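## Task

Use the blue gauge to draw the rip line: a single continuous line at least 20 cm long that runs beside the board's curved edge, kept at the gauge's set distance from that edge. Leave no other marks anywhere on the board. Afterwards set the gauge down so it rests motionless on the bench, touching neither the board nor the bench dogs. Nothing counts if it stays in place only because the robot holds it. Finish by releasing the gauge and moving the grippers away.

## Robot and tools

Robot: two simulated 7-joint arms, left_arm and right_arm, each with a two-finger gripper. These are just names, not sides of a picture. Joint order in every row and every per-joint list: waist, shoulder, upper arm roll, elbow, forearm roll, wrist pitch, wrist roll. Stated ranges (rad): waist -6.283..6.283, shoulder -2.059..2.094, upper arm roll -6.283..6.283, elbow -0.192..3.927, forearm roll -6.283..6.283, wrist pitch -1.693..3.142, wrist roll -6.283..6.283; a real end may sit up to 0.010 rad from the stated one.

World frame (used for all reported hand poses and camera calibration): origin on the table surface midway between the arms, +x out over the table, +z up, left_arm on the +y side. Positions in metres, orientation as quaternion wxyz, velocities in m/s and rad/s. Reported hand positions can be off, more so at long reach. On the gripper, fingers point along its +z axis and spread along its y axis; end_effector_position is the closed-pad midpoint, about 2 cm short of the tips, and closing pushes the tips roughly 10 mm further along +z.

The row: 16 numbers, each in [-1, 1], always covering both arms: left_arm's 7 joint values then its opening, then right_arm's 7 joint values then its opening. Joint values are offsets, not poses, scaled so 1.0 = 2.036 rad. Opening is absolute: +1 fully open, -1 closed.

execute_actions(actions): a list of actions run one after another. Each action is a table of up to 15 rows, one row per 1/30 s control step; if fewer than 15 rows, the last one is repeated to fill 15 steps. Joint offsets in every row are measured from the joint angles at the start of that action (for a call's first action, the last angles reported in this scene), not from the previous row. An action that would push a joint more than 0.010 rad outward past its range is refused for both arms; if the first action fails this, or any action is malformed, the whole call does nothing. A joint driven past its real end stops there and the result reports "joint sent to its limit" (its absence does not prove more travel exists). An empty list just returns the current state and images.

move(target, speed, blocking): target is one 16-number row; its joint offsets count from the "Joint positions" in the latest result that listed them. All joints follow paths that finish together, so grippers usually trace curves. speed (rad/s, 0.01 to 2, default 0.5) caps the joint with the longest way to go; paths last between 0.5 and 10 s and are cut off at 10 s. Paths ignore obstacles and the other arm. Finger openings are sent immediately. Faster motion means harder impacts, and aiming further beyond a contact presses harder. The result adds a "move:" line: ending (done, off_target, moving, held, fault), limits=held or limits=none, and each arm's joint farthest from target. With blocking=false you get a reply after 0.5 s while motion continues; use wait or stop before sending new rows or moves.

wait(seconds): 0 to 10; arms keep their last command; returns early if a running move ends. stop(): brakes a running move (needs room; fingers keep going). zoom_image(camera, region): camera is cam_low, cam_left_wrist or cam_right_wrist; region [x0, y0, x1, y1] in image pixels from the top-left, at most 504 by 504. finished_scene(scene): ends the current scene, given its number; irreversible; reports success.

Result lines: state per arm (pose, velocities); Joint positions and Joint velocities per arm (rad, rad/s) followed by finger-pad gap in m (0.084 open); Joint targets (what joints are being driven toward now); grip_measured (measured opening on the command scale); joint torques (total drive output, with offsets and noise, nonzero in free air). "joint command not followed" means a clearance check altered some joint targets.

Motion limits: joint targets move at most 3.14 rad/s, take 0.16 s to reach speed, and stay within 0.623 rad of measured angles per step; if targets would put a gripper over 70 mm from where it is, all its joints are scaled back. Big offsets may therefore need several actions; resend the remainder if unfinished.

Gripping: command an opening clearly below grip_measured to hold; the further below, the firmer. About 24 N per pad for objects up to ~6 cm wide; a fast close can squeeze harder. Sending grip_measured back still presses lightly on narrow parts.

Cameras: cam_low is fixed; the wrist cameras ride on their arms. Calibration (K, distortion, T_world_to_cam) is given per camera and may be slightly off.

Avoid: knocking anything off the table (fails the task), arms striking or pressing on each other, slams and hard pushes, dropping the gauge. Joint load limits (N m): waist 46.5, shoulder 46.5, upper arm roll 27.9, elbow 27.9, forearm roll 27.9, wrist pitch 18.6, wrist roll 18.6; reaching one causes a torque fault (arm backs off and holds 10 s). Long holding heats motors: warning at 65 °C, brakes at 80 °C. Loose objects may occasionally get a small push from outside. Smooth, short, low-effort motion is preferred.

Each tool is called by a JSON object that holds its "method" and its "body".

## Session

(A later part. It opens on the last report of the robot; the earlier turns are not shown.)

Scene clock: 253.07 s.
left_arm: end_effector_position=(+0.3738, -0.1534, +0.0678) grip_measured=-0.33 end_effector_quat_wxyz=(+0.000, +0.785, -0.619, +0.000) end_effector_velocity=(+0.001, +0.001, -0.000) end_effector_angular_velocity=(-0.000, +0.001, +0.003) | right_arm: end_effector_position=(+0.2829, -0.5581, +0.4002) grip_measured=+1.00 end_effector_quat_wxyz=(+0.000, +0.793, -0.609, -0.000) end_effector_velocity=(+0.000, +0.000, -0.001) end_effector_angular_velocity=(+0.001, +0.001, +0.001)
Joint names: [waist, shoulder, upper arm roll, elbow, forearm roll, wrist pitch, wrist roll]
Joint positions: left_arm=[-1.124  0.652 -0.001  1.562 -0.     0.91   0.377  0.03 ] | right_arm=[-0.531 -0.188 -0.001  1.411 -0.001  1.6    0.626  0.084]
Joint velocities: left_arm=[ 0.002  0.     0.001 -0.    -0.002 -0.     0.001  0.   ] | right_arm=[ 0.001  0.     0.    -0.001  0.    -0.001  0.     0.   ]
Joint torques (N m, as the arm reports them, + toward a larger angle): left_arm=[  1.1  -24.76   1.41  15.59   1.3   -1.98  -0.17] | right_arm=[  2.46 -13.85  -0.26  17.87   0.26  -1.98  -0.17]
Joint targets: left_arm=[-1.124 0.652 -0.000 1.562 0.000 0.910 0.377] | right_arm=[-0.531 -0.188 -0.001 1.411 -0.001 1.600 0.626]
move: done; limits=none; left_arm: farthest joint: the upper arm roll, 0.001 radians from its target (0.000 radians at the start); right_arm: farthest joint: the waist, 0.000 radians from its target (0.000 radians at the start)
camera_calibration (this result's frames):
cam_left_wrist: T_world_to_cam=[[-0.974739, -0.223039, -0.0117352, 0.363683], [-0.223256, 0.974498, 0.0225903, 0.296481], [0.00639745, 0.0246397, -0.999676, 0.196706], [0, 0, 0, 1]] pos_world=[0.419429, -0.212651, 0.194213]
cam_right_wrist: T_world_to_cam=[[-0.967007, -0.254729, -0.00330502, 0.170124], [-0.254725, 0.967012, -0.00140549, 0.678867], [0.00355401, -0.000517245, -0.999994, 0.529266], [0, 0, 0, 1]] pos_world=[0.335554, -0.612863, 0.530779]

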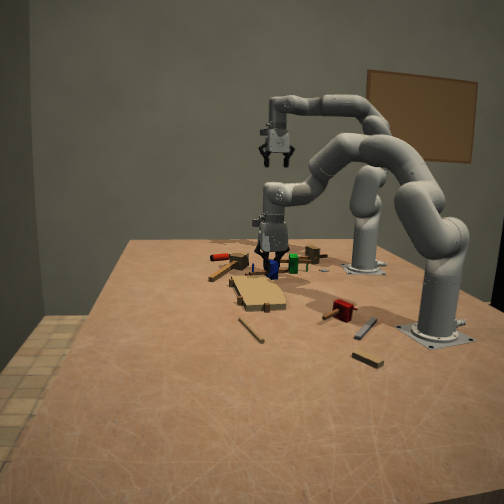

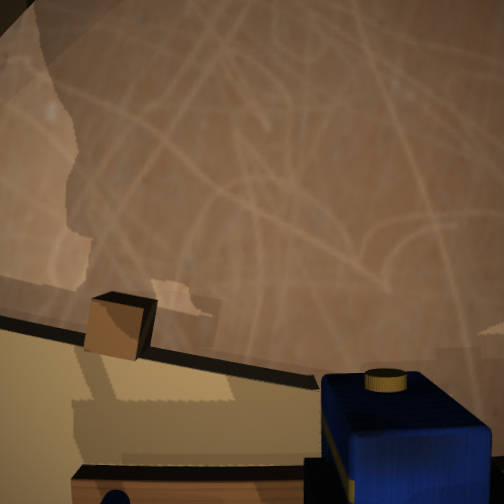

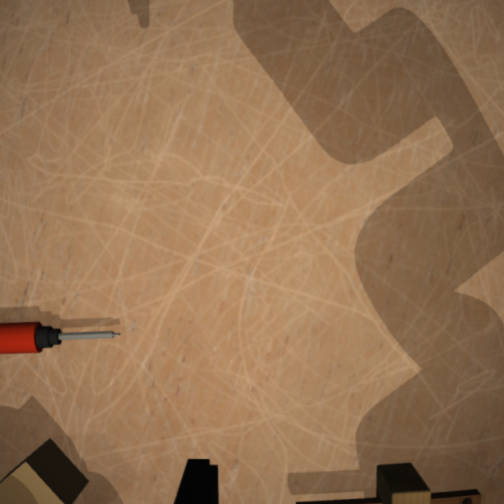

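The fence is touching the edge. Lowering the pencil.

{"method": "move", "body": {"target": [0.0005,0.0029,0.0003,-0.0013,0,-0.0042,0,-1,0,0,0,0,0,0,0,1], "speed": 0.012}}

Scene clock: 255.93 s.
left_arm: end_effector_position=(+0.3744, -0.1529, +0.0639) grip_measured=-0.33 end_effector_quat_wxyz=(+0.000, +0.786, -0.619, +0.000) end_effector_velocity=(-0.001, -0.000, -0.000) end_effector_angular_velocity=(-0.001, +0.001, +0.000) | right_arm: end_effector_position=(+0.2829, -0.5581, +0.4002) grip_measured=+1.00 end_effector_quat_wxyz=(+0.000, +0.793, -0.609, -0.000) end_effector_velocity=(+0.000, +0.001, -0.001) end_effector_angular_velocity=(+0.001, +0.002, +0.002)
Joint names: [waist, shoulder, upper arm roll, elbow, forearm roll, wrist pitch, wrist roll]
Joint positions: left_arm=[-1.123  0.657 -0.001  1.559 -0.     0.902  0.377  0.03 ] | right_arm=[-0.531 -0.188 -0.001  1.411 -0.001  1.6    0.626  0.084]
Joint velocities: left_arm=[ 0.     0.001 -0.002 -0.    -0.    -0.001 -0.001  0.   ] | right_arm=[ 0.002  0.001  0.    -0.002 -0.001 -0.    -0.     0.   ]
Joint torques (N m, as the arm reports them, + toward a larger angle): left_arm=[  5.13 -24.1    4.42  15.85   2.73  -2.38  -0.1 ] | right_arm=[  2.37 -13.83  -0.22  17.99   0.19  -2.09  -0.29]
Joint targets: left_arm=[-1.123 0.657 -0.000 1.559 -0.000 0.901 0.377] | right_arm=[-0.531 -0.188 -0.001 1.411 -0.001 1.600 0.626]
move: done; limits=none; left_arm: farthest joint: the shoulder, 0.001 radians from its target (0.006 radians at the start); right_arm: farthest joint: the waist, 0.000 radians from its target (0.000 radians at the start)
camera_calibration (this result's frames):
cam_left_wrist: T_world_to_cam=[[-0.974472, -0.224194, -0.0118681, 0.364005], [-0.224414, 0.97423, 0.0226921, 0.296573], [0.00647478, 0.0247762, -0.999672, 0.19275], [0, 0, 0, 1]] pos_world=[0.42002, -0.212099, 0.190277]
cam_right_wrist: T_world_to_cam=[[-0.967007, -0.254728, -0.0033049, 0.170124], [-0.254725, 0.967013, -0.00140542, 0.678867], [0.00355388, -0.00051721, -0.999994, 0.529266], [0, 0, 0, 1]] pos_world=[0.335554, -0.612863, 0.530779]

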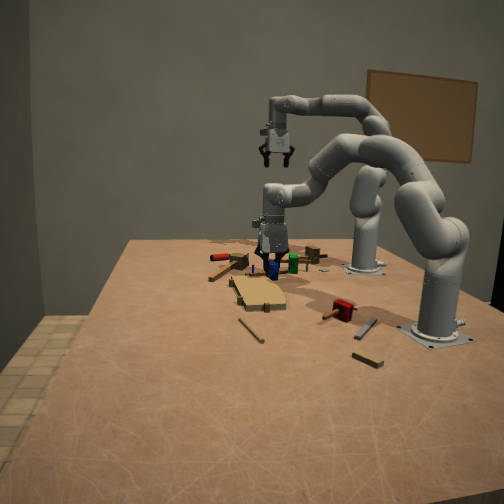

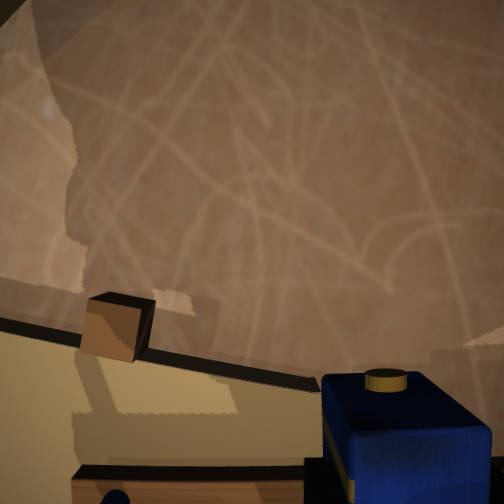

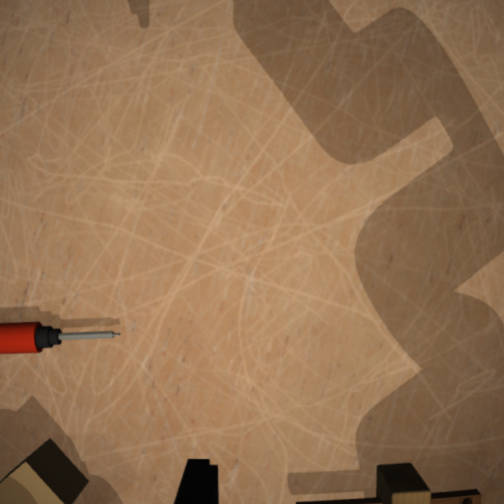

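{"method": "move", "body": {"target": [0,0.0011,0,-0.0005,0,-0.0016,0,-1,0,0,0,0,0,0,0,1], "speed": 0.01}}

Scene clock: 264.07 s.
left_arm: end_effector_position=(+0.3745, -0.1527, +0.0624) grip_measured=-0.33 end_effector_quat_wxyz=(+0.000, +0.786, -0.619, +0.000) end_effector_velocity=(+0.000, -0.000, +0.000) end_effector_angular_velocity=(-0.000, -0.001, +0.000) | right_arm: end_effector_position=(+0.2829, -0.5581, +0.4002) grip_measured=+1.00 end_effector_quat_wxyz=(+0.000, +0.793, -0.609, -0.000) end_effector_velocity=(-0.000, +0.000, -0.000) end_effector_angular_velocity=(+0.001, +0.002, -0.000)
Joint names: [waist, shoulder, upper arm roll, elbow, forearm roll, wrist pitch, wrist roll]
Joint positions: left_arm=[-1.123  0.66  -0.001  1.558 -0.     0.898  0.377  0.03 ] | right_arm=[-0.531 -0.188 -0.001  1.411 -0.001  1.6    0.626  0.084]
Joint velocities: left_arm=[ 0.    -0.    -0.    -0.     0.001 -0.001 -0.    -0.   ] | right_arm=[ 0.     0.001 -0.     0.    -0.     0.002  0.    -0.   ]
Joint torques (N m, as the arm reports them, + toward a larger angle): left_arm=[  6.32 -23.83   5.16  15.58   2.86  -2.3   -0.22] | right_arm=[  2.26 -13.78  -0.25  17.98   0.18  -2.03  -0.21]
Joint targets: left_arm=[-1.123 0.660 -0.001 1.558 -0.000 0.898 0.377] | right_arm=[-0.531 -0.188 -0.001 1.411 -0.001 1.600 0.626]
move: done; limits=none; left_arm: farthest joint: the waist, 0.000 radians from its target (0.000 radians at the start); right_arm: farthest joint: the waist, 0.000 radians from its target (0.000 radians at the start)
camera_calibration (this result's frames):
cam_left_wrist: T_world_to_cam=[[-0.974429, -0.224374, -0.0120184, 0.364095], [-0.224599, 0.974187, 0.022702, 0.29658], [0.00661445, 0.0248208, -0.99967, 0.191201], [0, 0, 0, 1]] pos_world=[0.420131, -0.211976, 0.188781]
cam_right_wrist: T_world_to_cam=[[-0.967007, -0.254728, -0.00330478, 0.170124], [-0.254725, 0.967013, -0.00140545, 0.678867], [0.00355377, -0.00051727, -0.999994, 0.529266], [0, 0, 0, 1]] pos_world=[0.335554, -0.612863, 0.530779]

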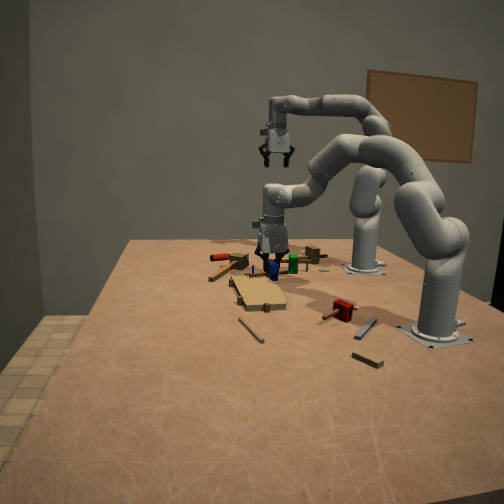

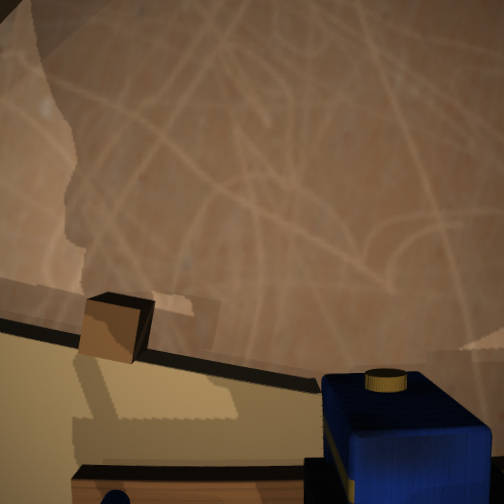

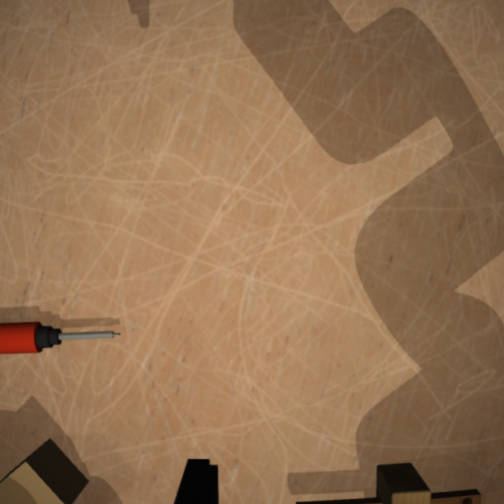

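{"method": "move", "body": {"target": [0,0.0011,0,-0.0005,0,-0.0016,0,-1,0,0,0,0,0,0,0,1], "speed": 0.01}}

Scene clock: 266.90 s.
left_arm: end_effector_position=(+0.3744, -0.1527, +0.0609) grip_measured=-0.33 end_effector_quat_wxyz=(+0.000, +0.786, -0.619, +0.000) end_effector_velocity=(-0.001, -0.000, -0.001) end_effector_angular_velocity=(+0.001, +0.002, -0.001) | right_arm: end_effector_position=(+0.2829, -0.5581, +0.4002) grip_measured=+1.00 end_effector_quat_wxyz=(+0.000, +0.793, -0.609, -0.000) end_effector_velocity=(-0.000, +0.000, -0.001) end_effector_angular_velocity=(+0.001, +0.001, +0.000)
Joint names: [waist, shoulder, upper arm roll, elbow, forearm roll, wrist pitch, wrist roll]
Joint positions: left_arm=[-1.123  0.662 -0.001  1.557 -0.     0.895  0.377  0.03 ] | right_arm=[-0.531 -0.188 -0.001  1.411 -0.001  1.6    0.626  0.084]
Joint velocities: left_arm=[-0.     0.001 -0.001 -0.    -0.    -0.     0.001 -0.   ] | right_arm=[ 0.     0.    -0.    -0.002  0.    -0.    -0.    -0.   ]
Joint torques (N m, as the arm reports them, + toward a larger angle): left_arm=[  5.71 -23.96   4.69  15.23   3.08  -2.3   -0.09] | right_arm=[  2.45 -13.74  -0.2   18.05   0.12  -2.03  -0.2 ]
Joint targets: left_arm=[-1.123 0.662 -0.001 1.557 -0.000 0.895 0.377] | right_arm=[-0.531 -0.188 -0.001 1.411 -0.001 1.600 0.626]
move: done; limits=none; left_arm: farthest joint: the wrist pitch, 0.001 radians from its target (0.004 radians at the start); right_arm: farthest joint: the waist, 0.000 radians from its target (0.000 radians at the start)
camera_calibration (this result's frames):
cam_left_wrist: T_world_to_cam=[[-0.974447, -0.224301, -0.0119266, 0.363997], [-0.224524, 0.974202, 0.0227912, 0.296526], [0.00650683, 0.0248866, -0.999669, 0.189733], [0, 0, 0, 1]] pos_world=[0.420038, -0.211953, 0.187253]
cam_right_wrist: T_world_to_cam=[[-0.967007, -0.254728, -0.00330477, 0.170124], [-0.254725, 0.967013, -0.0014054, 0.678867], [0.00355375, -0.000517222, -0.999994, 0.529266], [0, 0, 0, 1]] pos_world=[0.335554, -0.612863, 0.530779]

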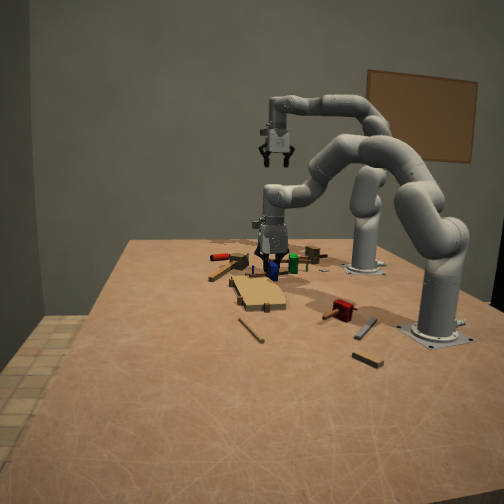

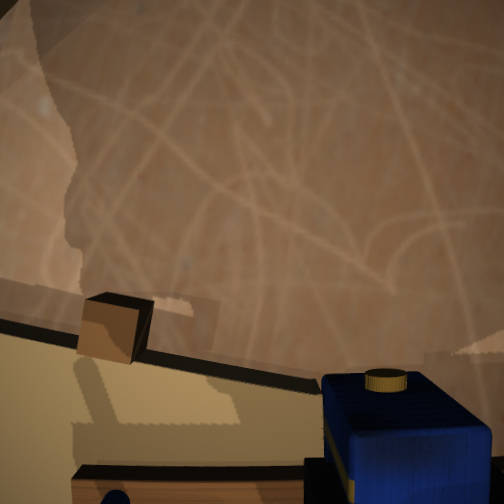

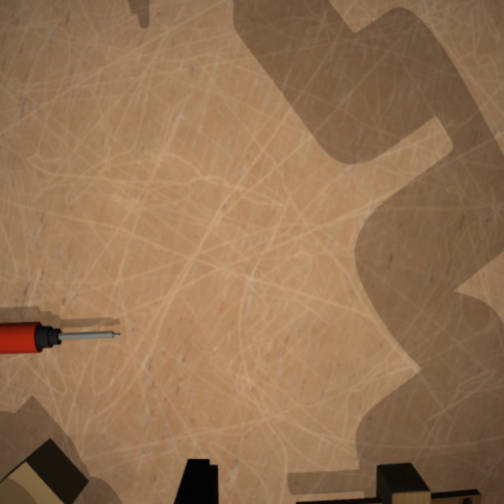

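{"method": "move", "body": {"target": [0,0.0011,0,-0.0005,0,-0.0016,0,-1,0,0,0,0,0,0,0,1], "speed": 0.01}}

{"method": "zoom_image", "body": {"camera": "cam_low", "region": [240, 255, 290, 290]}}

Scene clock: 277.73 s.
left_arm: end_effector_position=(+0.3744, -0.1527, +0.0595) grip_measured=-0.33 end_effector_quat_wxyz=(+0.000, +0.786, -0.619, +0.000) end_effector_velocity=(-0.001, -0.000, -0.000) end_effector_angular_velocity=(+0.000, +0.001, -0.002) | right_arm: end_effector_position=(+0.2829, -0.5581, +0.4002) grip_measured=+1.00 end_effector_quat_wxyz=(+0.000, +0.793, -0.609, -0.000) end_effector_velocity=(-0.000, -0.000, +0.000) end_effector_angular_velocity=(-0.000, -0.000, -0.001)
Joint names: [waist, shoulder, upper arm roll, elbow, forearm roll, wrist pitch, wrist roll]
Joint positions: left_arm=[-1.123  0.664 -0.001  1.557 -0.     0.892  0.377  0.03 ] | right_arm=[-0.531 -0.188 -0.001  1.411 -0.001  1.6    0.626  0.084]
Joint velocities: left_arm=[-0.001  0.    -0.001 -0.    -0.     0.     0.001  0.   ] | right_arm=[-0.001 -0.    -0.     0.001 -0.     0.001 -0.    -0.   ]
Joint torques (N m, as the arm reports them, + toward a larger angle): left_arm=[  5.75 -23.64   4.9   15.43   2.85  -2.32  -0.12] | right_arm=[  2.49 -13.79  -0.22  18.     0.28  -2.06  -0.08]
Joint targets: left_arm=[-1.123 0.664 -0.001 1.556 -0.000 0.892 0.377] | right_arm=[-0.531 -0.188 -0.001 1.411 -0.001 1.600 0.626]
move: done; limits=none; left_arm: farthest joint: the elbow, 0.001 radians from its target (0.001 radians at the start); right_arm: farthest joint: the waist, 0.000 radians from its target (0.000 radians at the start)
camera_calibration (this result's frames):
cam_left_wrist: T_world_to_cam=[[-0.974441, -0.224321, -0.0120548, 0.364015], [-0.224545, 0.974202, 0.022583, 0.296584], [0.006678, 0.0247126, -0.999672, 0.188285], [0, 0, 0, 1]] pos_world=[0.42005, -0.211929, 0.185914]
cam_right_wrist: T_world_to_cam=[[-0.967007, -0.254728, -0.00330464, 0.170124], [-0.254725, 0.967013, -0.00140523, 0.678866], [0.00355358, -0.000517092, -0.999994, 0.529266], [0, 0, 0, 1]] pos_world=[0.335554, -0.612863, 0.530779]

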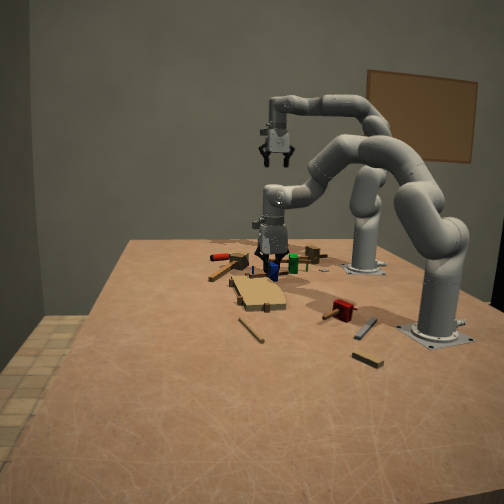

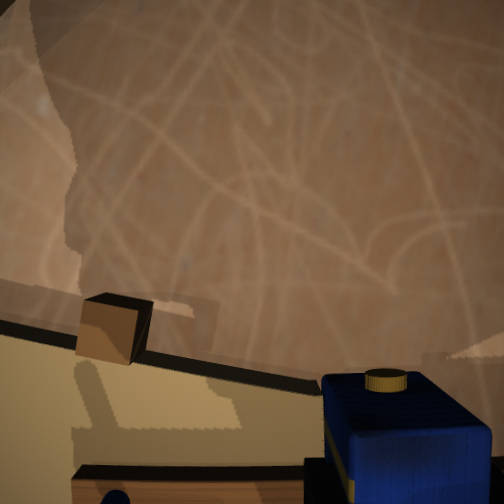

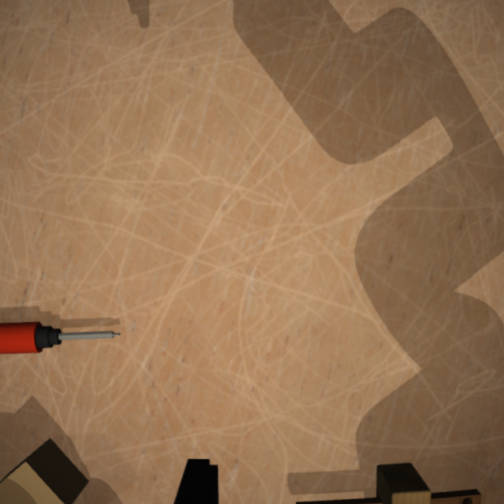

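Region (240, 255, 290, 290) of cam_low's 504x504 image, scaled by 10.080, with more detail than that image has; it fills the top 353 rows of this view, and the rest is white.

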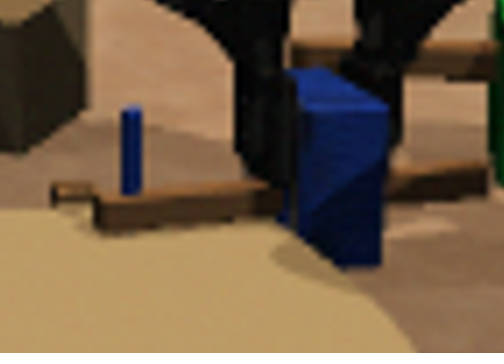

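{"method": "move", "body": {"target": [0,0.0008,0,-0.0004,0,-0.0011,0,-1,0,0,0,0,0,0,0,1], "speed": 0.01}}

{"method": "wait", "body": {"seconds": 1}}

Scene clock: 280.73 s.
left_arm: end_effector_position=(+0.3744, -0.1528, +0.0589) grip_measured=-0.33 end_effector_quat_wxyz=(+0.000, +0.786, -0.619, +0.000) end_effector_velocity=(+0.002, +0.001, -0.001) end_effector_angular_velocity=(+0.001, -0.001, +0.002) | right_arm: end_effector_position=(+0.2829, -0.5581, +0.4002) grip_measured=+1.00 end_effector_quat_wxyz=(+0.000, +0.793, -0.609, -0.000) end_effector_velocity=(+0.000, +0.001, -0.001) end_effector_angular_velocity=(+0.001, +0.001, +0.002)
Joint names: [waist, shoulder, upper arm roll, elbow, forearm roll, wrist pitch, wrist roll]
Joint positions: left_arm=[-1.123  0.665 -0.001  1.556 -0.     0.89   0.377  0.03 ] | right_arm=[-0.531 -0.188 -0.001  1.411 -0.001  1.6    0.626  0.084]
Joint velocities: left_arm=[ 0.001  0.002  0.003 -0.    -0.    -0.002  0.001  0.   ] | right_arm=[ 0.002  0.001  0.    -0.001  0.    -0.    -0.     0.   ]
Joint torques (N m, as the arm reports them, + toward a larger angle): left_arm=[  6.09 -20.52   4.73  14.31   2.85  -3.26   0.17] | right_arm=[  2.5  -13.98  -0.21  17.94   0.12  -1.97  -0.27]
Joint targets: left_arm=[-1.123 0.665 -0.001 1.556 -0.000 0.890 0.377] | right_arm=[-0.531 -0.188 -0.001 1.411 -0.001 1.600 0.626]
move: done; limits=none; left_arm: farthest joint: the shoulder, 0.001 radians from its target (0.002 radians at the start); right_arm: farthest joint: the waist, 0.000 radians from its target (0.000 radians at the start)
camera_calibration (this result's frames):
cam_left_wrist: T_world_to_cam=[[-0.974435, -0.224342, -0.0121536, 0.363949], [-0.224566, 0.974204, 0.0222712, 0.296686], [0.00684374, 0.0244312, -0.999678, 0.187587], [0, 0, 0, 1]] pos_world=[0.419986, -0.211967, 0.185342]
cam_right_wrist: T_world_to_cam=[[-0.967007, -0.254728, -0.00330468, 0.170124], [-0.254725, 0.967013, -0.00140521, 0.678866], [0.00355362, -0.000517059, -0.999994, 0.529266], [0, 0, 0, 1]] pos_world=[0.335554, -0.612863, 0.530779]

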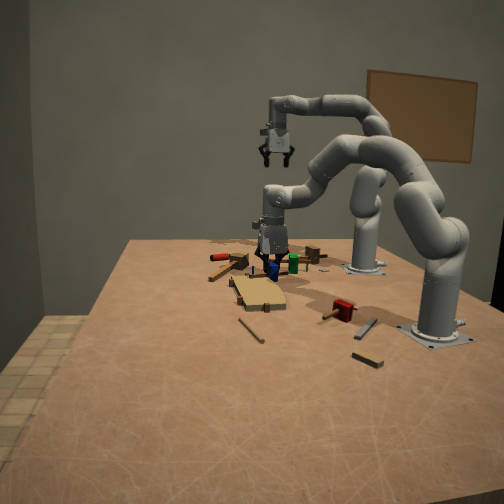

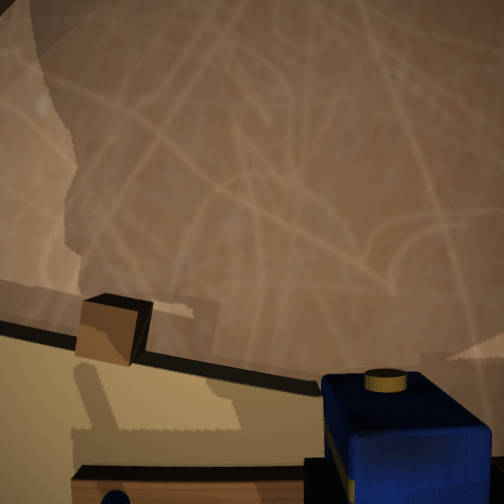

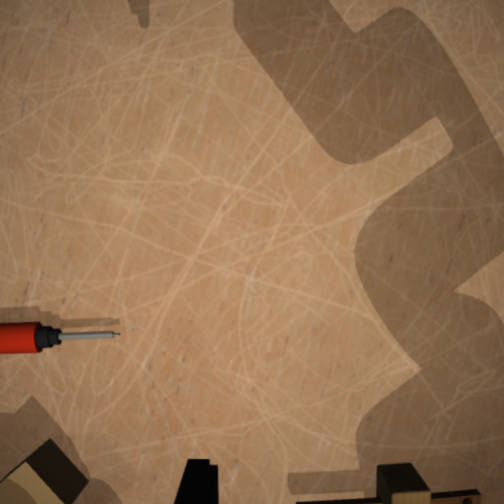

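Scene clock: 281.73 s.
left_arm: end_effector_position=(+0.3744, -0.1528, +0.0586) grip_measured=-0.33 end_effector_quat_wxyz=(+0.000, +0.786, -0.619, +0.000) end_effector_velocity=(+0.001, +0.001, +0.000) end_effector_angular_velocity=(-0.000, -0.001, +0.001) | right_arm: end_effector_position=(+0.2829, -0.5581, +0.4002) grip_measured=+1.00 end_effector_quat_wxyz=(+0.000, +0.793, -0.609, -0.000) end_effector_velocity=(-0.000, -0.001, -0.000) end_effector_angular_velocity=(-0.000, -0.001, -0.002)
Joint names: [waist, shoulder, upper arm roll, elbow, forearm roll, wrist pitch, wrist roll]
Joint positions: left_arm=[-1.123  0.665 -0.001  1.556 -0.     0.89   0.377  0.03 ] | right_arm=[-0.531 -0.188 -0.001  1.411 -0.001  1.6    0.626  0.084]
Joint velocities: left_arm=[ 0.001 -0.     0.001  0.     0.    -0.     0.001  0.   ] | right_arm=[-0.001  0.    -0.    -0.     0.    -0.001 -0.     0.   ]
Joint torques (N m, as the arm reports them, + toward a larger angle): left_arm=[  7.38 -18.68   5.37  13.39   2.74  -3.31   0.23] | right_arm=[  2.47 -13.86  -0.11  18.03   0.28  -1.98  -0.15]
Joint targets: left_arm=[-1.123 0.665 -0.001 1.556 -0.000 0.890 0.377] | right_arm=[-0.531 -0.188 -0.001 1.411 -0.001 1.600 0.626]
wait: 1.00 s; at rest by 0.17 s
camera_calibration (this result's frames):
cam_left_wrist: T_world_to_cam=[[-0.97446, -0.224236, -0.0120929, 0.363952], [-0.22446, 0.974228, 0.0222918, 0.296669], [0.00678258, 0.0244368, -0.999678, 0.187277], [0, 0, 0, 1]] pos_world=[0.419976, -0.211988, 0.185005]
cam_right_wrist: T_world_to_cam=[[-0.967007, -0.254728, -0.00330462, 0.170124], [-0.254725, 0.967012, -0.00140539, 0.678867], [0.0035536, -0.000517256, -0.999994, 0.529266], [0, 0, 0, 1]] pos_world=[0.335554, -0.612863, 0.530779]

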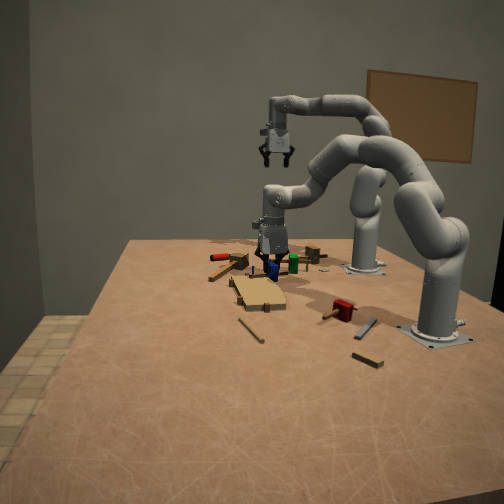

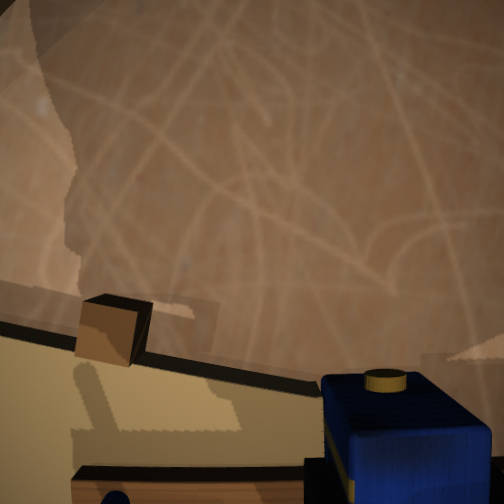

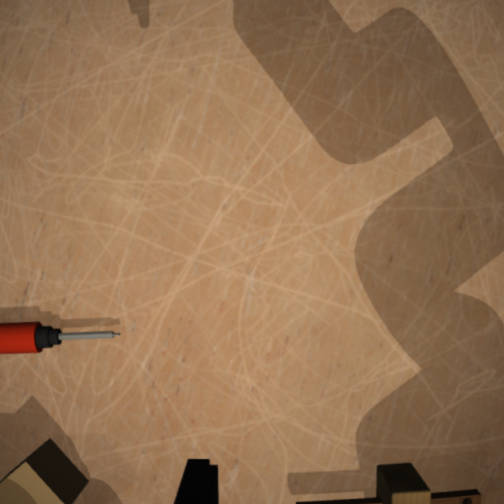

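{"method": "move", "body": {"target": [0.01069,-0.04557,0,-0.07656,0,-0.03099,0.03525,-1,0,0,0,0,0,0,0,1], "speed": 0.08}}

Scene clock: 287.60 s.
left_arm: end_effector_position=(+0.3676, -0.1209, +0.0586) grip_measured=-0.33 end_effector_quat_wxyz=(+0.000, +0.770, -0.638, +0.000) end_effector_velocity=(+0.000, +0.000, +0.000) end_effector_angular_velocity=(-0.001, -0.000, -0.001) | right_arm: end_effector_position=(+0.2829, -0.5581, +0.4002) grip_measured=+1.00 end_effector_quat_wxyz=(+0.000, +0.793, -0.609, -0.000) end_effector_velocity=(+0.000, +0.001, -0.001) end_effector_angular_velocity=(+0.002, +0.002, +0.001)
Joint names: [waist, shoulder, upper arm roll, elbow, forearm roll, wrist pitch, wrist roll]
Joint positions: left_arm=[-1.101  0.573 -0.001  1.4   -0.     0.827  0.449  0.03 ] | right_arm=[-0.531 -0.188 -0.001  1.411 -0.001  1.6    0.626  0.084]
Joint velocities: left_arm=[ 0.    -0.002  0.    -0.002 -0.001 -0.001  0.002  0.   ] | right_arm=[ 0.001  0.     0.    -0.001  0.001  0.002  0.    -0.   ]
Joint torques (N m, as the arm reports them, + toward a larger angle): left_arm=[  9.06 -20.36   7.37  12.2    3.12  -0.81  -0.18] | right_arm=[  2.46 -14.04  -0.22  17.91   0.2   -2.05  -0.16]
Joint targets: left_arm=[-1.102 0.572 -0.001 1.400 -0.000 0.827 0.449] | right_arm=[-0.531 -0.188 -0.001 1.411 -0.001 1.600 0.626]
move: done; limits=none; left_arm: farthest joint: the shoulder, 0.001 radians from its target (0.093 radians at the start); right_arm: farthest joint: the waist, 0.000 radians from its target (0.000 radians at the start)
camera_calibration (this result's frames):
cam_left_wrist: T_world_to_cam=[[-0.984408, -0.175481, -0.0121525, 0.374096], [-0.17572, 0.984178, 0.0227114, 0.247367], [0.00797475, 0.0244927, -0.999668, 0.186126], [0, 0, 0, 1]] pos_world=[0.410246, -0.182365, 0.184993]
cam_right_wrist: T_world_to_cam=[[-0.967007, -0.254728, -0.00330463, 0.170124], [-0.254725, 0.967013, -0.00140537, 0.678867], [0.0035536, -0.000517231, -0.999994, 0.529266], [0, 0, 0, 1]] pos_world=[0.335554, -0.612863, 0.530779]

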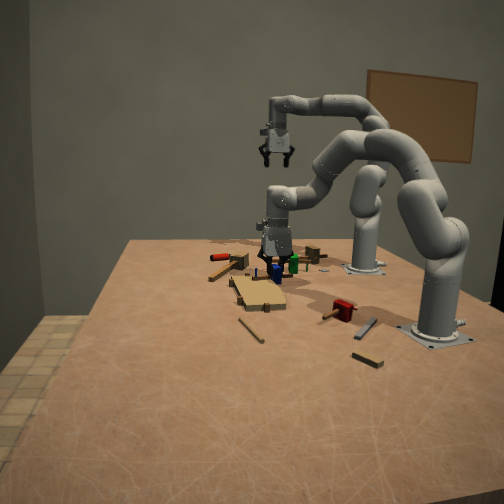

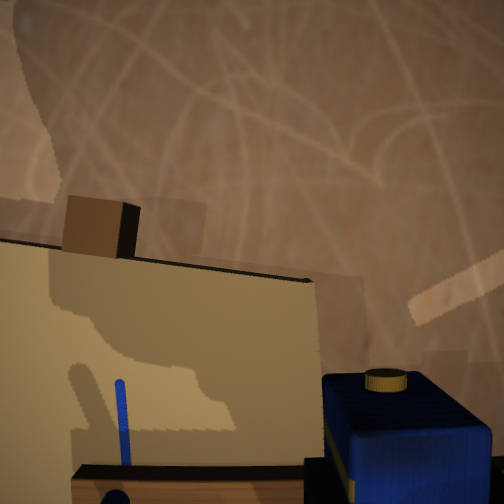

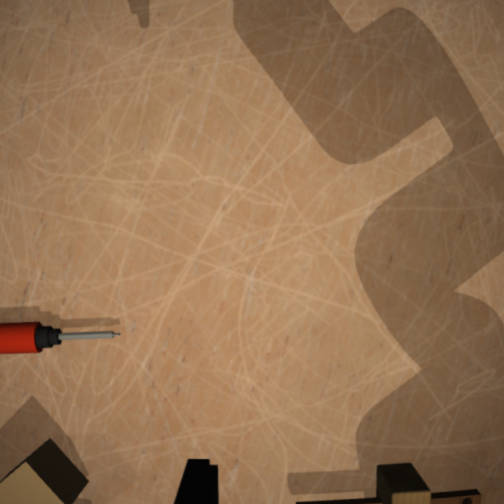

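The line is marking. Continuing with slightly less side pressure.

{"method": "move", "body": {"target": [0.0127,-0.04115,0,-0.06731,0,-0.02616,0.03765,-1,0,0,0,0,0,0,0,1], "speed": 0.09}}

Scene clock: 292.07 s.
left_arm: end_effector_position=(+0.3622, -0.0890, +0.0587) grip_measured=-0.33 end_effector_quat_wxyz=(+0.000, +0.754, -0.657, +0.000) end_effector_velocity=(+0.001, +0.001, -0.001) end_effector_angular_velocity=(+0.001, -0.001, -0.000) | right_arm: end_effector_position=(+0.2829, -0.5581, +0.4002) grip_measured=+1.00 end_effector_quat_wxyz=(+0.000, +0.793, -0.609, -0.000) end_effector_velocity=(-0.000, +0.000, -0.000) end_effector_angular_velocity=(+0.001, +0.000, -0.000)
Joint names: [waist, shoulder, upper arm roll, elbow, forearm roll, wrist pitch, wrist roll]
Joint positions: left_arm=[-1.075  0.489 -0.     1.263 -0.     0.774  0.525  0.03 ] | right_arm=[-0.531 -0.188 -0.001  1.411 -0.001  1.6    0.626  0.084]
Joint velocities: left_arm=[ 0.001  0.     0.001 -0.002  0.001 -0.002  0.001 -0.   ] | right_arm=[ 0.    -0.001 -0.    -0.001  0.001  0.     0.     0.   ]
Joint torques (N m, as the arm reports them, + toward a larger angle): left_arm=[  8.37 -20.48   6.89  13.87   2.87  -1.64  -0.24] | right_arm=[  2.49 -13.98  -0.23  18.01   0.19  -2.03  -0.15]
Joint targets: left_arm=[-1.076 0.489 -0.001 1.263 -0.000 0.774 0.525] | right_arm=[-0.531 -0.188 -0.001 1.411 -0.001 1.600 0.626]
move: done; limits=none; left_arm: farthest joint: the upper arm roll, 0.001 radians from its target (0.000 radians at the start); right_arm: farthest joint: the waist, 0.000 radians from its target (0.000 radians at the start)
camera_calibration (this result's frames):
cam_left_wrist: T_world_to_cam=[[-0.991993, -0.125693, -0.0122928, 0.381587], [-0.125949, 0.99177, 0.0230135, 0.197638], [0.00929904, 0.0243775, -0.99966, 0.185051], [0, 0, 0, 1]] pos_world=[0.401703, -0.15256, 0.18513]
cam_right_wrist: T_world_to_cam=[[-0.967007, -0.254728, -0.00330456, 0.170124], [-0.254725, 0.967013, -0.00140537, 0.678867], [0.00355354, -0.000517252, -0.999994, 0.529266], [0, 0, 0, 1]] pos_world=[0.335554, -0.612863, 0.530779]

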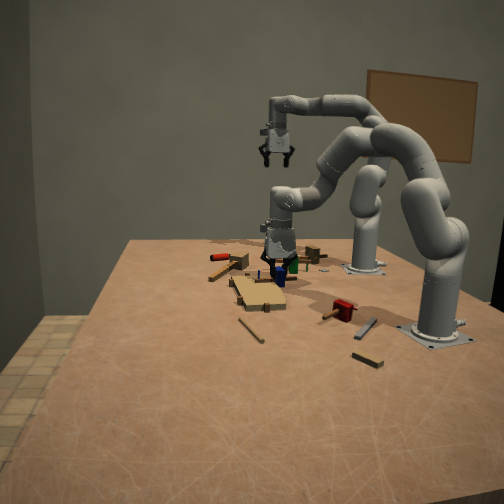

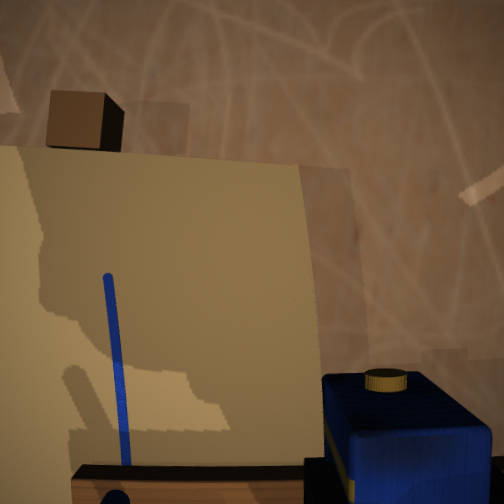

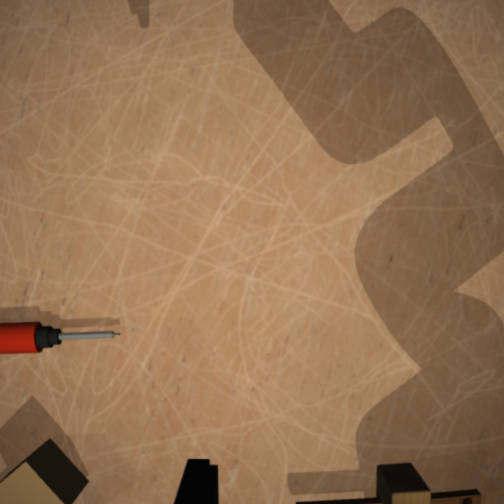

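{"method": "move", "body": {"target": [0.0154,-0.0373,0,-0.05981,0,-0.0225,0.04033,-1,0,0,0,0,0,0,0,1], "speed": 0.09}}

Scene clock: 296.30 s.
left_arm: end_effector_position=(+0.3585, -0.0570, +0.0587) grip_measured=-0.33 end_effector_quat_wxyz=(+0.000, +0.737, -0.676, +0.000) end_effector_velocity=(-0.000, +0.000, +0.000) end_effector_angular_velocity=(-0.001, -0.000, -0.001) | right_arm: end_effector_position=(+0.2829, -0.5581, +0.4002) grip_measured=+1.00 end_effector_quat_wxyz=(+0.000, +0.793, -0.609, -0.000) end_effector_velocity=(+0.000, +0.001, -0.000) end_effector_angular_velocity=(+0.001, +0.001, +0.002)
Joint names: [waist, shoulder, upper arm roll, elbow, forearm roll, wrist pitch, wrist roll]
Joint positions: left_arm=[-1.044  0.413 -0.     1.142  0.     0.728  0.607  0.03 ] | right_arm=[-0.531 -0.188 -0.001  1.411 -0.001  1.6    0.626  0.084]
Joint velocities: left_arm=[-0.    -0.001  0.001 -0.002 -0.001 -0.001  0.002 -0.   ] | right_arm=[ 0.002  0.001 -0.     0.001  0.     0.001 -0.     0.   ]
Joint torques (N m, as the arm reports them, + toward a larger angle): left_arm=[  7.66 -19.65   6.65  14.42   2.83  -2.01  -0.27] | right_arm=[  2.63 -13.94  -0.26  18.02   0.26  -2.04  -0.16]
Joint targets: left_arm=[-1.044 0.413 -0.000 1.141 -0.000 0.728 0.607] | right_arm=[-0.531 -0.188 -0.001 1.411 -0.001 1.600 0.626]
move: done; limits=none; left_arm: farthest joint: the waist, 0.000 radians from its target (0.032 radians at the start); right_arm: farthest joint: the waist, 0.000 radians from its target (0.000 radians at the start)
camera_calibration (this result's frames):
cam_left_wrist: T_world_to_cam=[[-0.99707, -0.0754807, -0.0124033, 0.386561], [-0.0757522, 0.996859, 0.023113, 0.14774], [0.0106197, 0.0239848, -0.999656, 0.183775], [0, 0, 0, 1]] pos_world=[0.394668, -0.122506, 0.185092]
cam_right_wrist: T_world_to_cam=[[-0.967007, -0.254728, -0.00330447, 0.170124], [-0.254725, 0.967013, -0.00140539, 0.678867], [0.00355345, -0.000517291, -0.999994, 0.529266], [0, 0, 0, 1]] pos_world=[0.335554, -0.612863, 0.530779]

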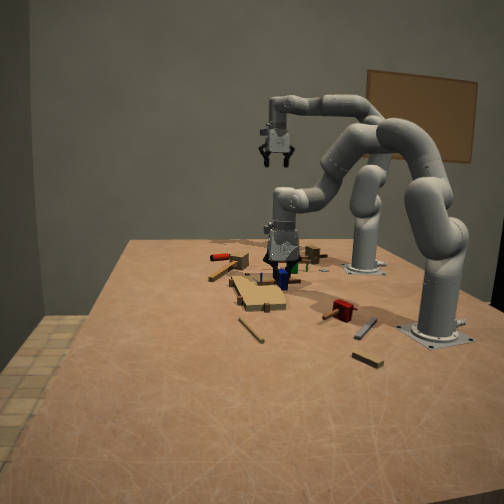

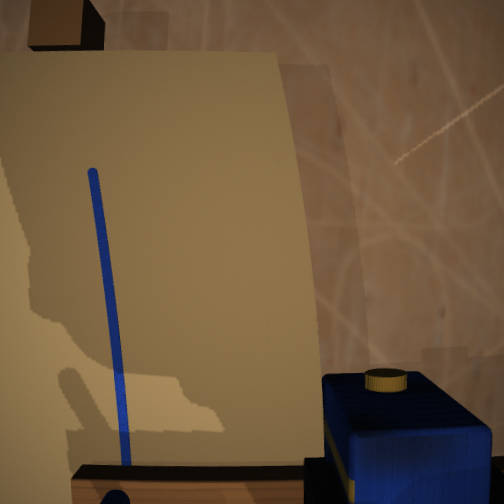

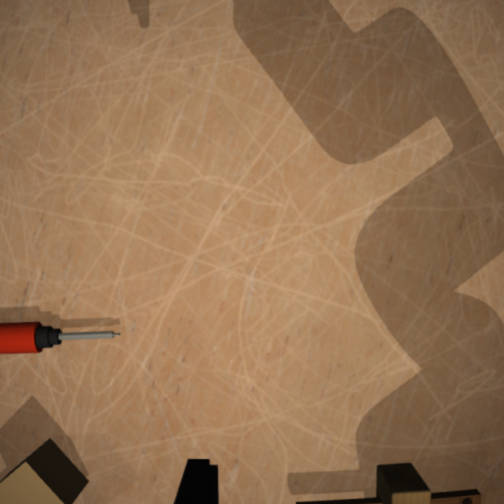

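{"method": "move", "body": {"target": [0.0183,-0.034,0,-0.05345,0,-0.0194,0.04332,-1,0,0,0,0,0,0,0,1], "speed": 0.08}}

Scene clock: 300.40 s.
left_arm: end_effector_position=(+0.3563, -0.0250, +0.0585) grip_measured=-0.33 end_effector_quat_wxyz=(+0.000, -0.719, +0.695, -0.000) end_effector_velocity=(-0.001, -0.000, +0.000) end_effector_angular_velocity=(-0.001, +0.000, -0.001) | right_arm: end_effector_position=(+0.2829, -0.5581, +0.4002) grip_measured=+1.00 end_effector_quat_wxyz=(+0.000, +0.793, -0.609, -0.000) end_effector_velocity=(-0.000, +0.001, -0.001) end_effector_angular_velocity=(+0.001, +0.001, +0.001)
Joint names: [waist, shoulder, upper arm roll, elbow, forearm roll, wrist pitch, wrist roll]
Joint positions: left_arm=[-1.007  0.344  0.     1.033  0.     0.689  0.695  0.03 ] | right_arm=[-0.531 -0.188 -0.001  1.411 -0.001  1.6    0.626  0.084]
Joint velocities: left_arm=[ 0.001 -0.001 -0.001 -0.002 -0.001 -0.001  0.001  0.   ] | right_arm=[ 0.001 -0.001 -0.    -0.002 -0.     0.    -0.     0.   ]
Joint torques (N m, as the arm reports them, + toward a larger angle): left_arm=[  7.77 -18.4    6.88  14.19   2.8   -2.16  -0.28] | right_arm=[  2.51 -14.08  -0.3   17.99   0.26  -2.08  -0.19]
Joint targets: left_arm=[-1.007 0.344 -0.000 1.033 0.000 0.689 0.695] | right_arm=[-0.531 -0.188 -0.001 1.411 -0.001 1.600 0.626]
move: done; limits=none; left_arm: farthest joint: the shoulder, 0.001 radians from its target (0.069 radians at the start); right_arm: farthest joint: the waist, 0.000 radians from its target (0.000 radians at the start)
camera_calibration (this result's frames):
cam_left_wrist: T_world_to_cam=[[-0.999609, -0.0249669, -0.0125808, 0.389016], [-0.025253, 0.999414, 0.0231217, 0.0976863], [0.0119962, 0.0234303, -0.999653, 0.182297], [0, 0, 0, 1]] pos_world=[0.389144, -0.0921878, 0.184869]
cam_right_wrist: T_world_to_cam=[[-0.967007, -0.254728, -0.00330449, 0.170124], [-0.254725, 0.967013, -0.00140554, 0.678867], [0.00355352, -0.000517435, -0.999994, 0.529266], [0, 0, 0, 1]] pos_world=[0.335554, -0.612863, 0.530779]

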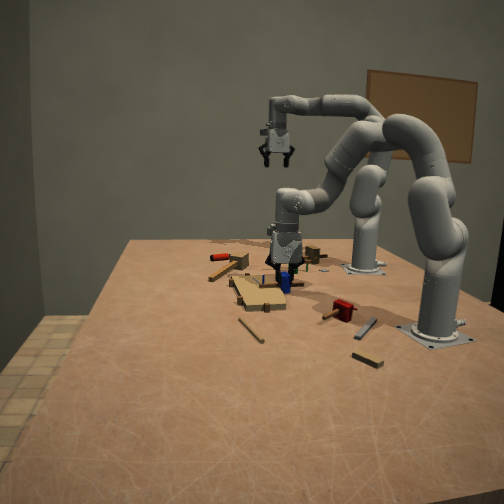

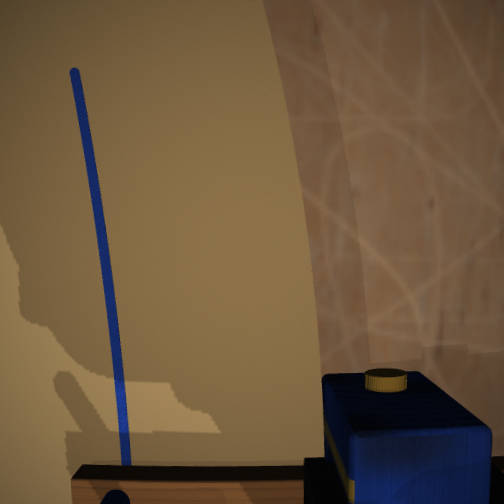

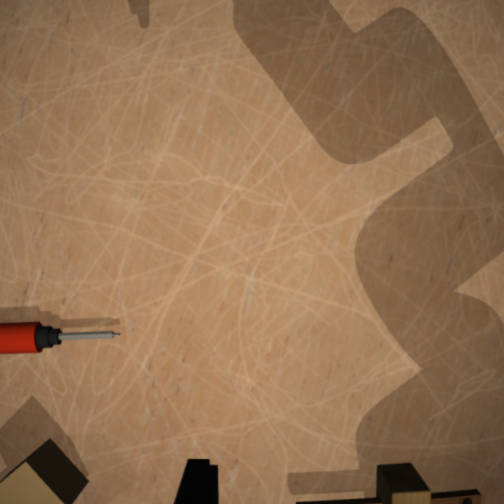

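{"method": "move", "body": {"target": [0.0211,-0.0312,0,-0.0474,0,-0.0162,0.0458,-1,0,0,0,0,0,0,0,1], "speed": 0.07}}

Scene clock: 303.97 s.
left_arm: end_effector_position=(+0.3557, +0.0071, +0.0583) grip_measured=-0.33 end_effector_quat_wxyz=(+0.000, -0.702, +0.712, -0.000) end_effector_velocity=(-0.001, -0.000, -0.000) end_effector_angular_velocity=(+0.000, -0.001, -0.006) | right_arm: end_effector_position=(+0.2829, -0.5581, +0.4002) grip_measured=+1.00 end_effector_quat_wxyz=(+0.000, +0.793, -0.609, -0.000) end_effector_velocity=(+0.000, +0.000, -0.001) end_effector_angular_velocity=(+0.001, +0.001, -0.000)
Joint names: [waist, shoulder, upper arm roll, elbow, forearm roll, wrist pitch, wrist roll]
Joint positions: left_arm=[-0.964  0.281  0.001  0.937  0.     0.656  0.788  0.03 ] | right_arm=[-0.531 -0.188 -0.001  1.411 -0.001  1.6    0.626  0.084]
Joint velocities: left_arm=[-0.001 -0.001 -0.001 -0.002  0.002 -0.002  0.002 -0.   ] | right_arm=[ 0.     0.001 -0.    -0.001  0.    -0.001  0.    -0.   ]
Joint torques (N m, as the arm reports them, + toward a larger angle): left_arm=[  6.62 -17.64   5.69  14.29   2.3   -2.39  -0.27] | right_arm=[  2.57 -13.83  -0.16  17.96   0.16  -2.05  -0.19]
Joint targets: left_arm=[-0.964 0.281 0.000 0.937 0.000 0.656 0.788] | right_arm=[-0.531 -0.188 -0.001 1.411 -0.001 1.600 0.626]
move: done; limits=none; left_arm: farthest joint: the shoulder, 0.001 radians from its target (0.064 radians at the start); right_arm: farthest joint: the waist, 0.000 radians from its target (0.000 radians at the start)
camera_calibration (this result's frames):
cam_left_wrist: T_world_to_cam=[[-0.999617, 0.0245656, -0.0127538, 0.388805], [0.0242644, 0.999435, 0.0232614, 0.0480439], [0.013318, 0.022943, -0.999648, 0.180931], [0, 0, 0, 1]] pos_world=[0.385081, -0.0617191, 0.184708]
cam_right_wrist: T_world_to_cam=[[-0.967007, -0.254728, -0.0033045, 0.170124], [-0.254725, 0.967013, -0.00140551, 0.678867], [0.00355352, -0.000517403, -0.999994, 0.529266], [0, 0, 0, 1]] pos_world=[0.335554, -0.612863, 0.530779]

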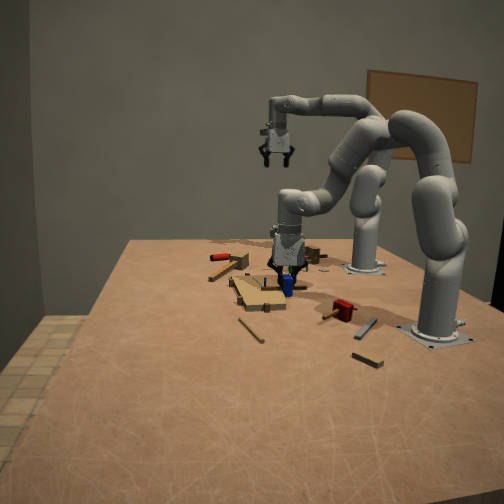

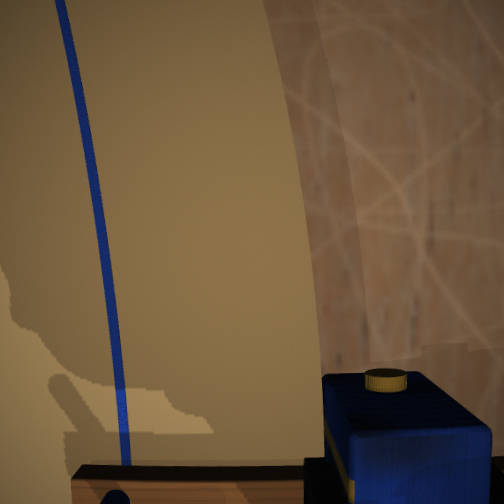

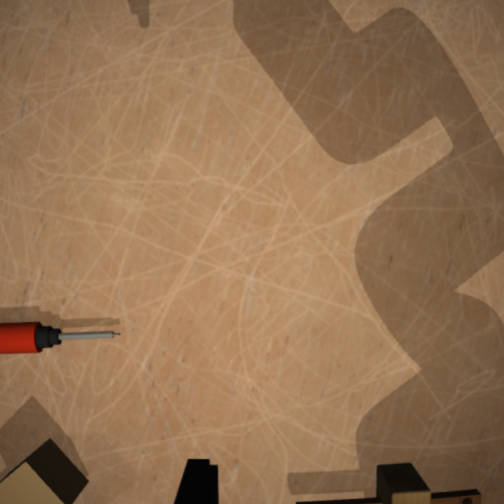

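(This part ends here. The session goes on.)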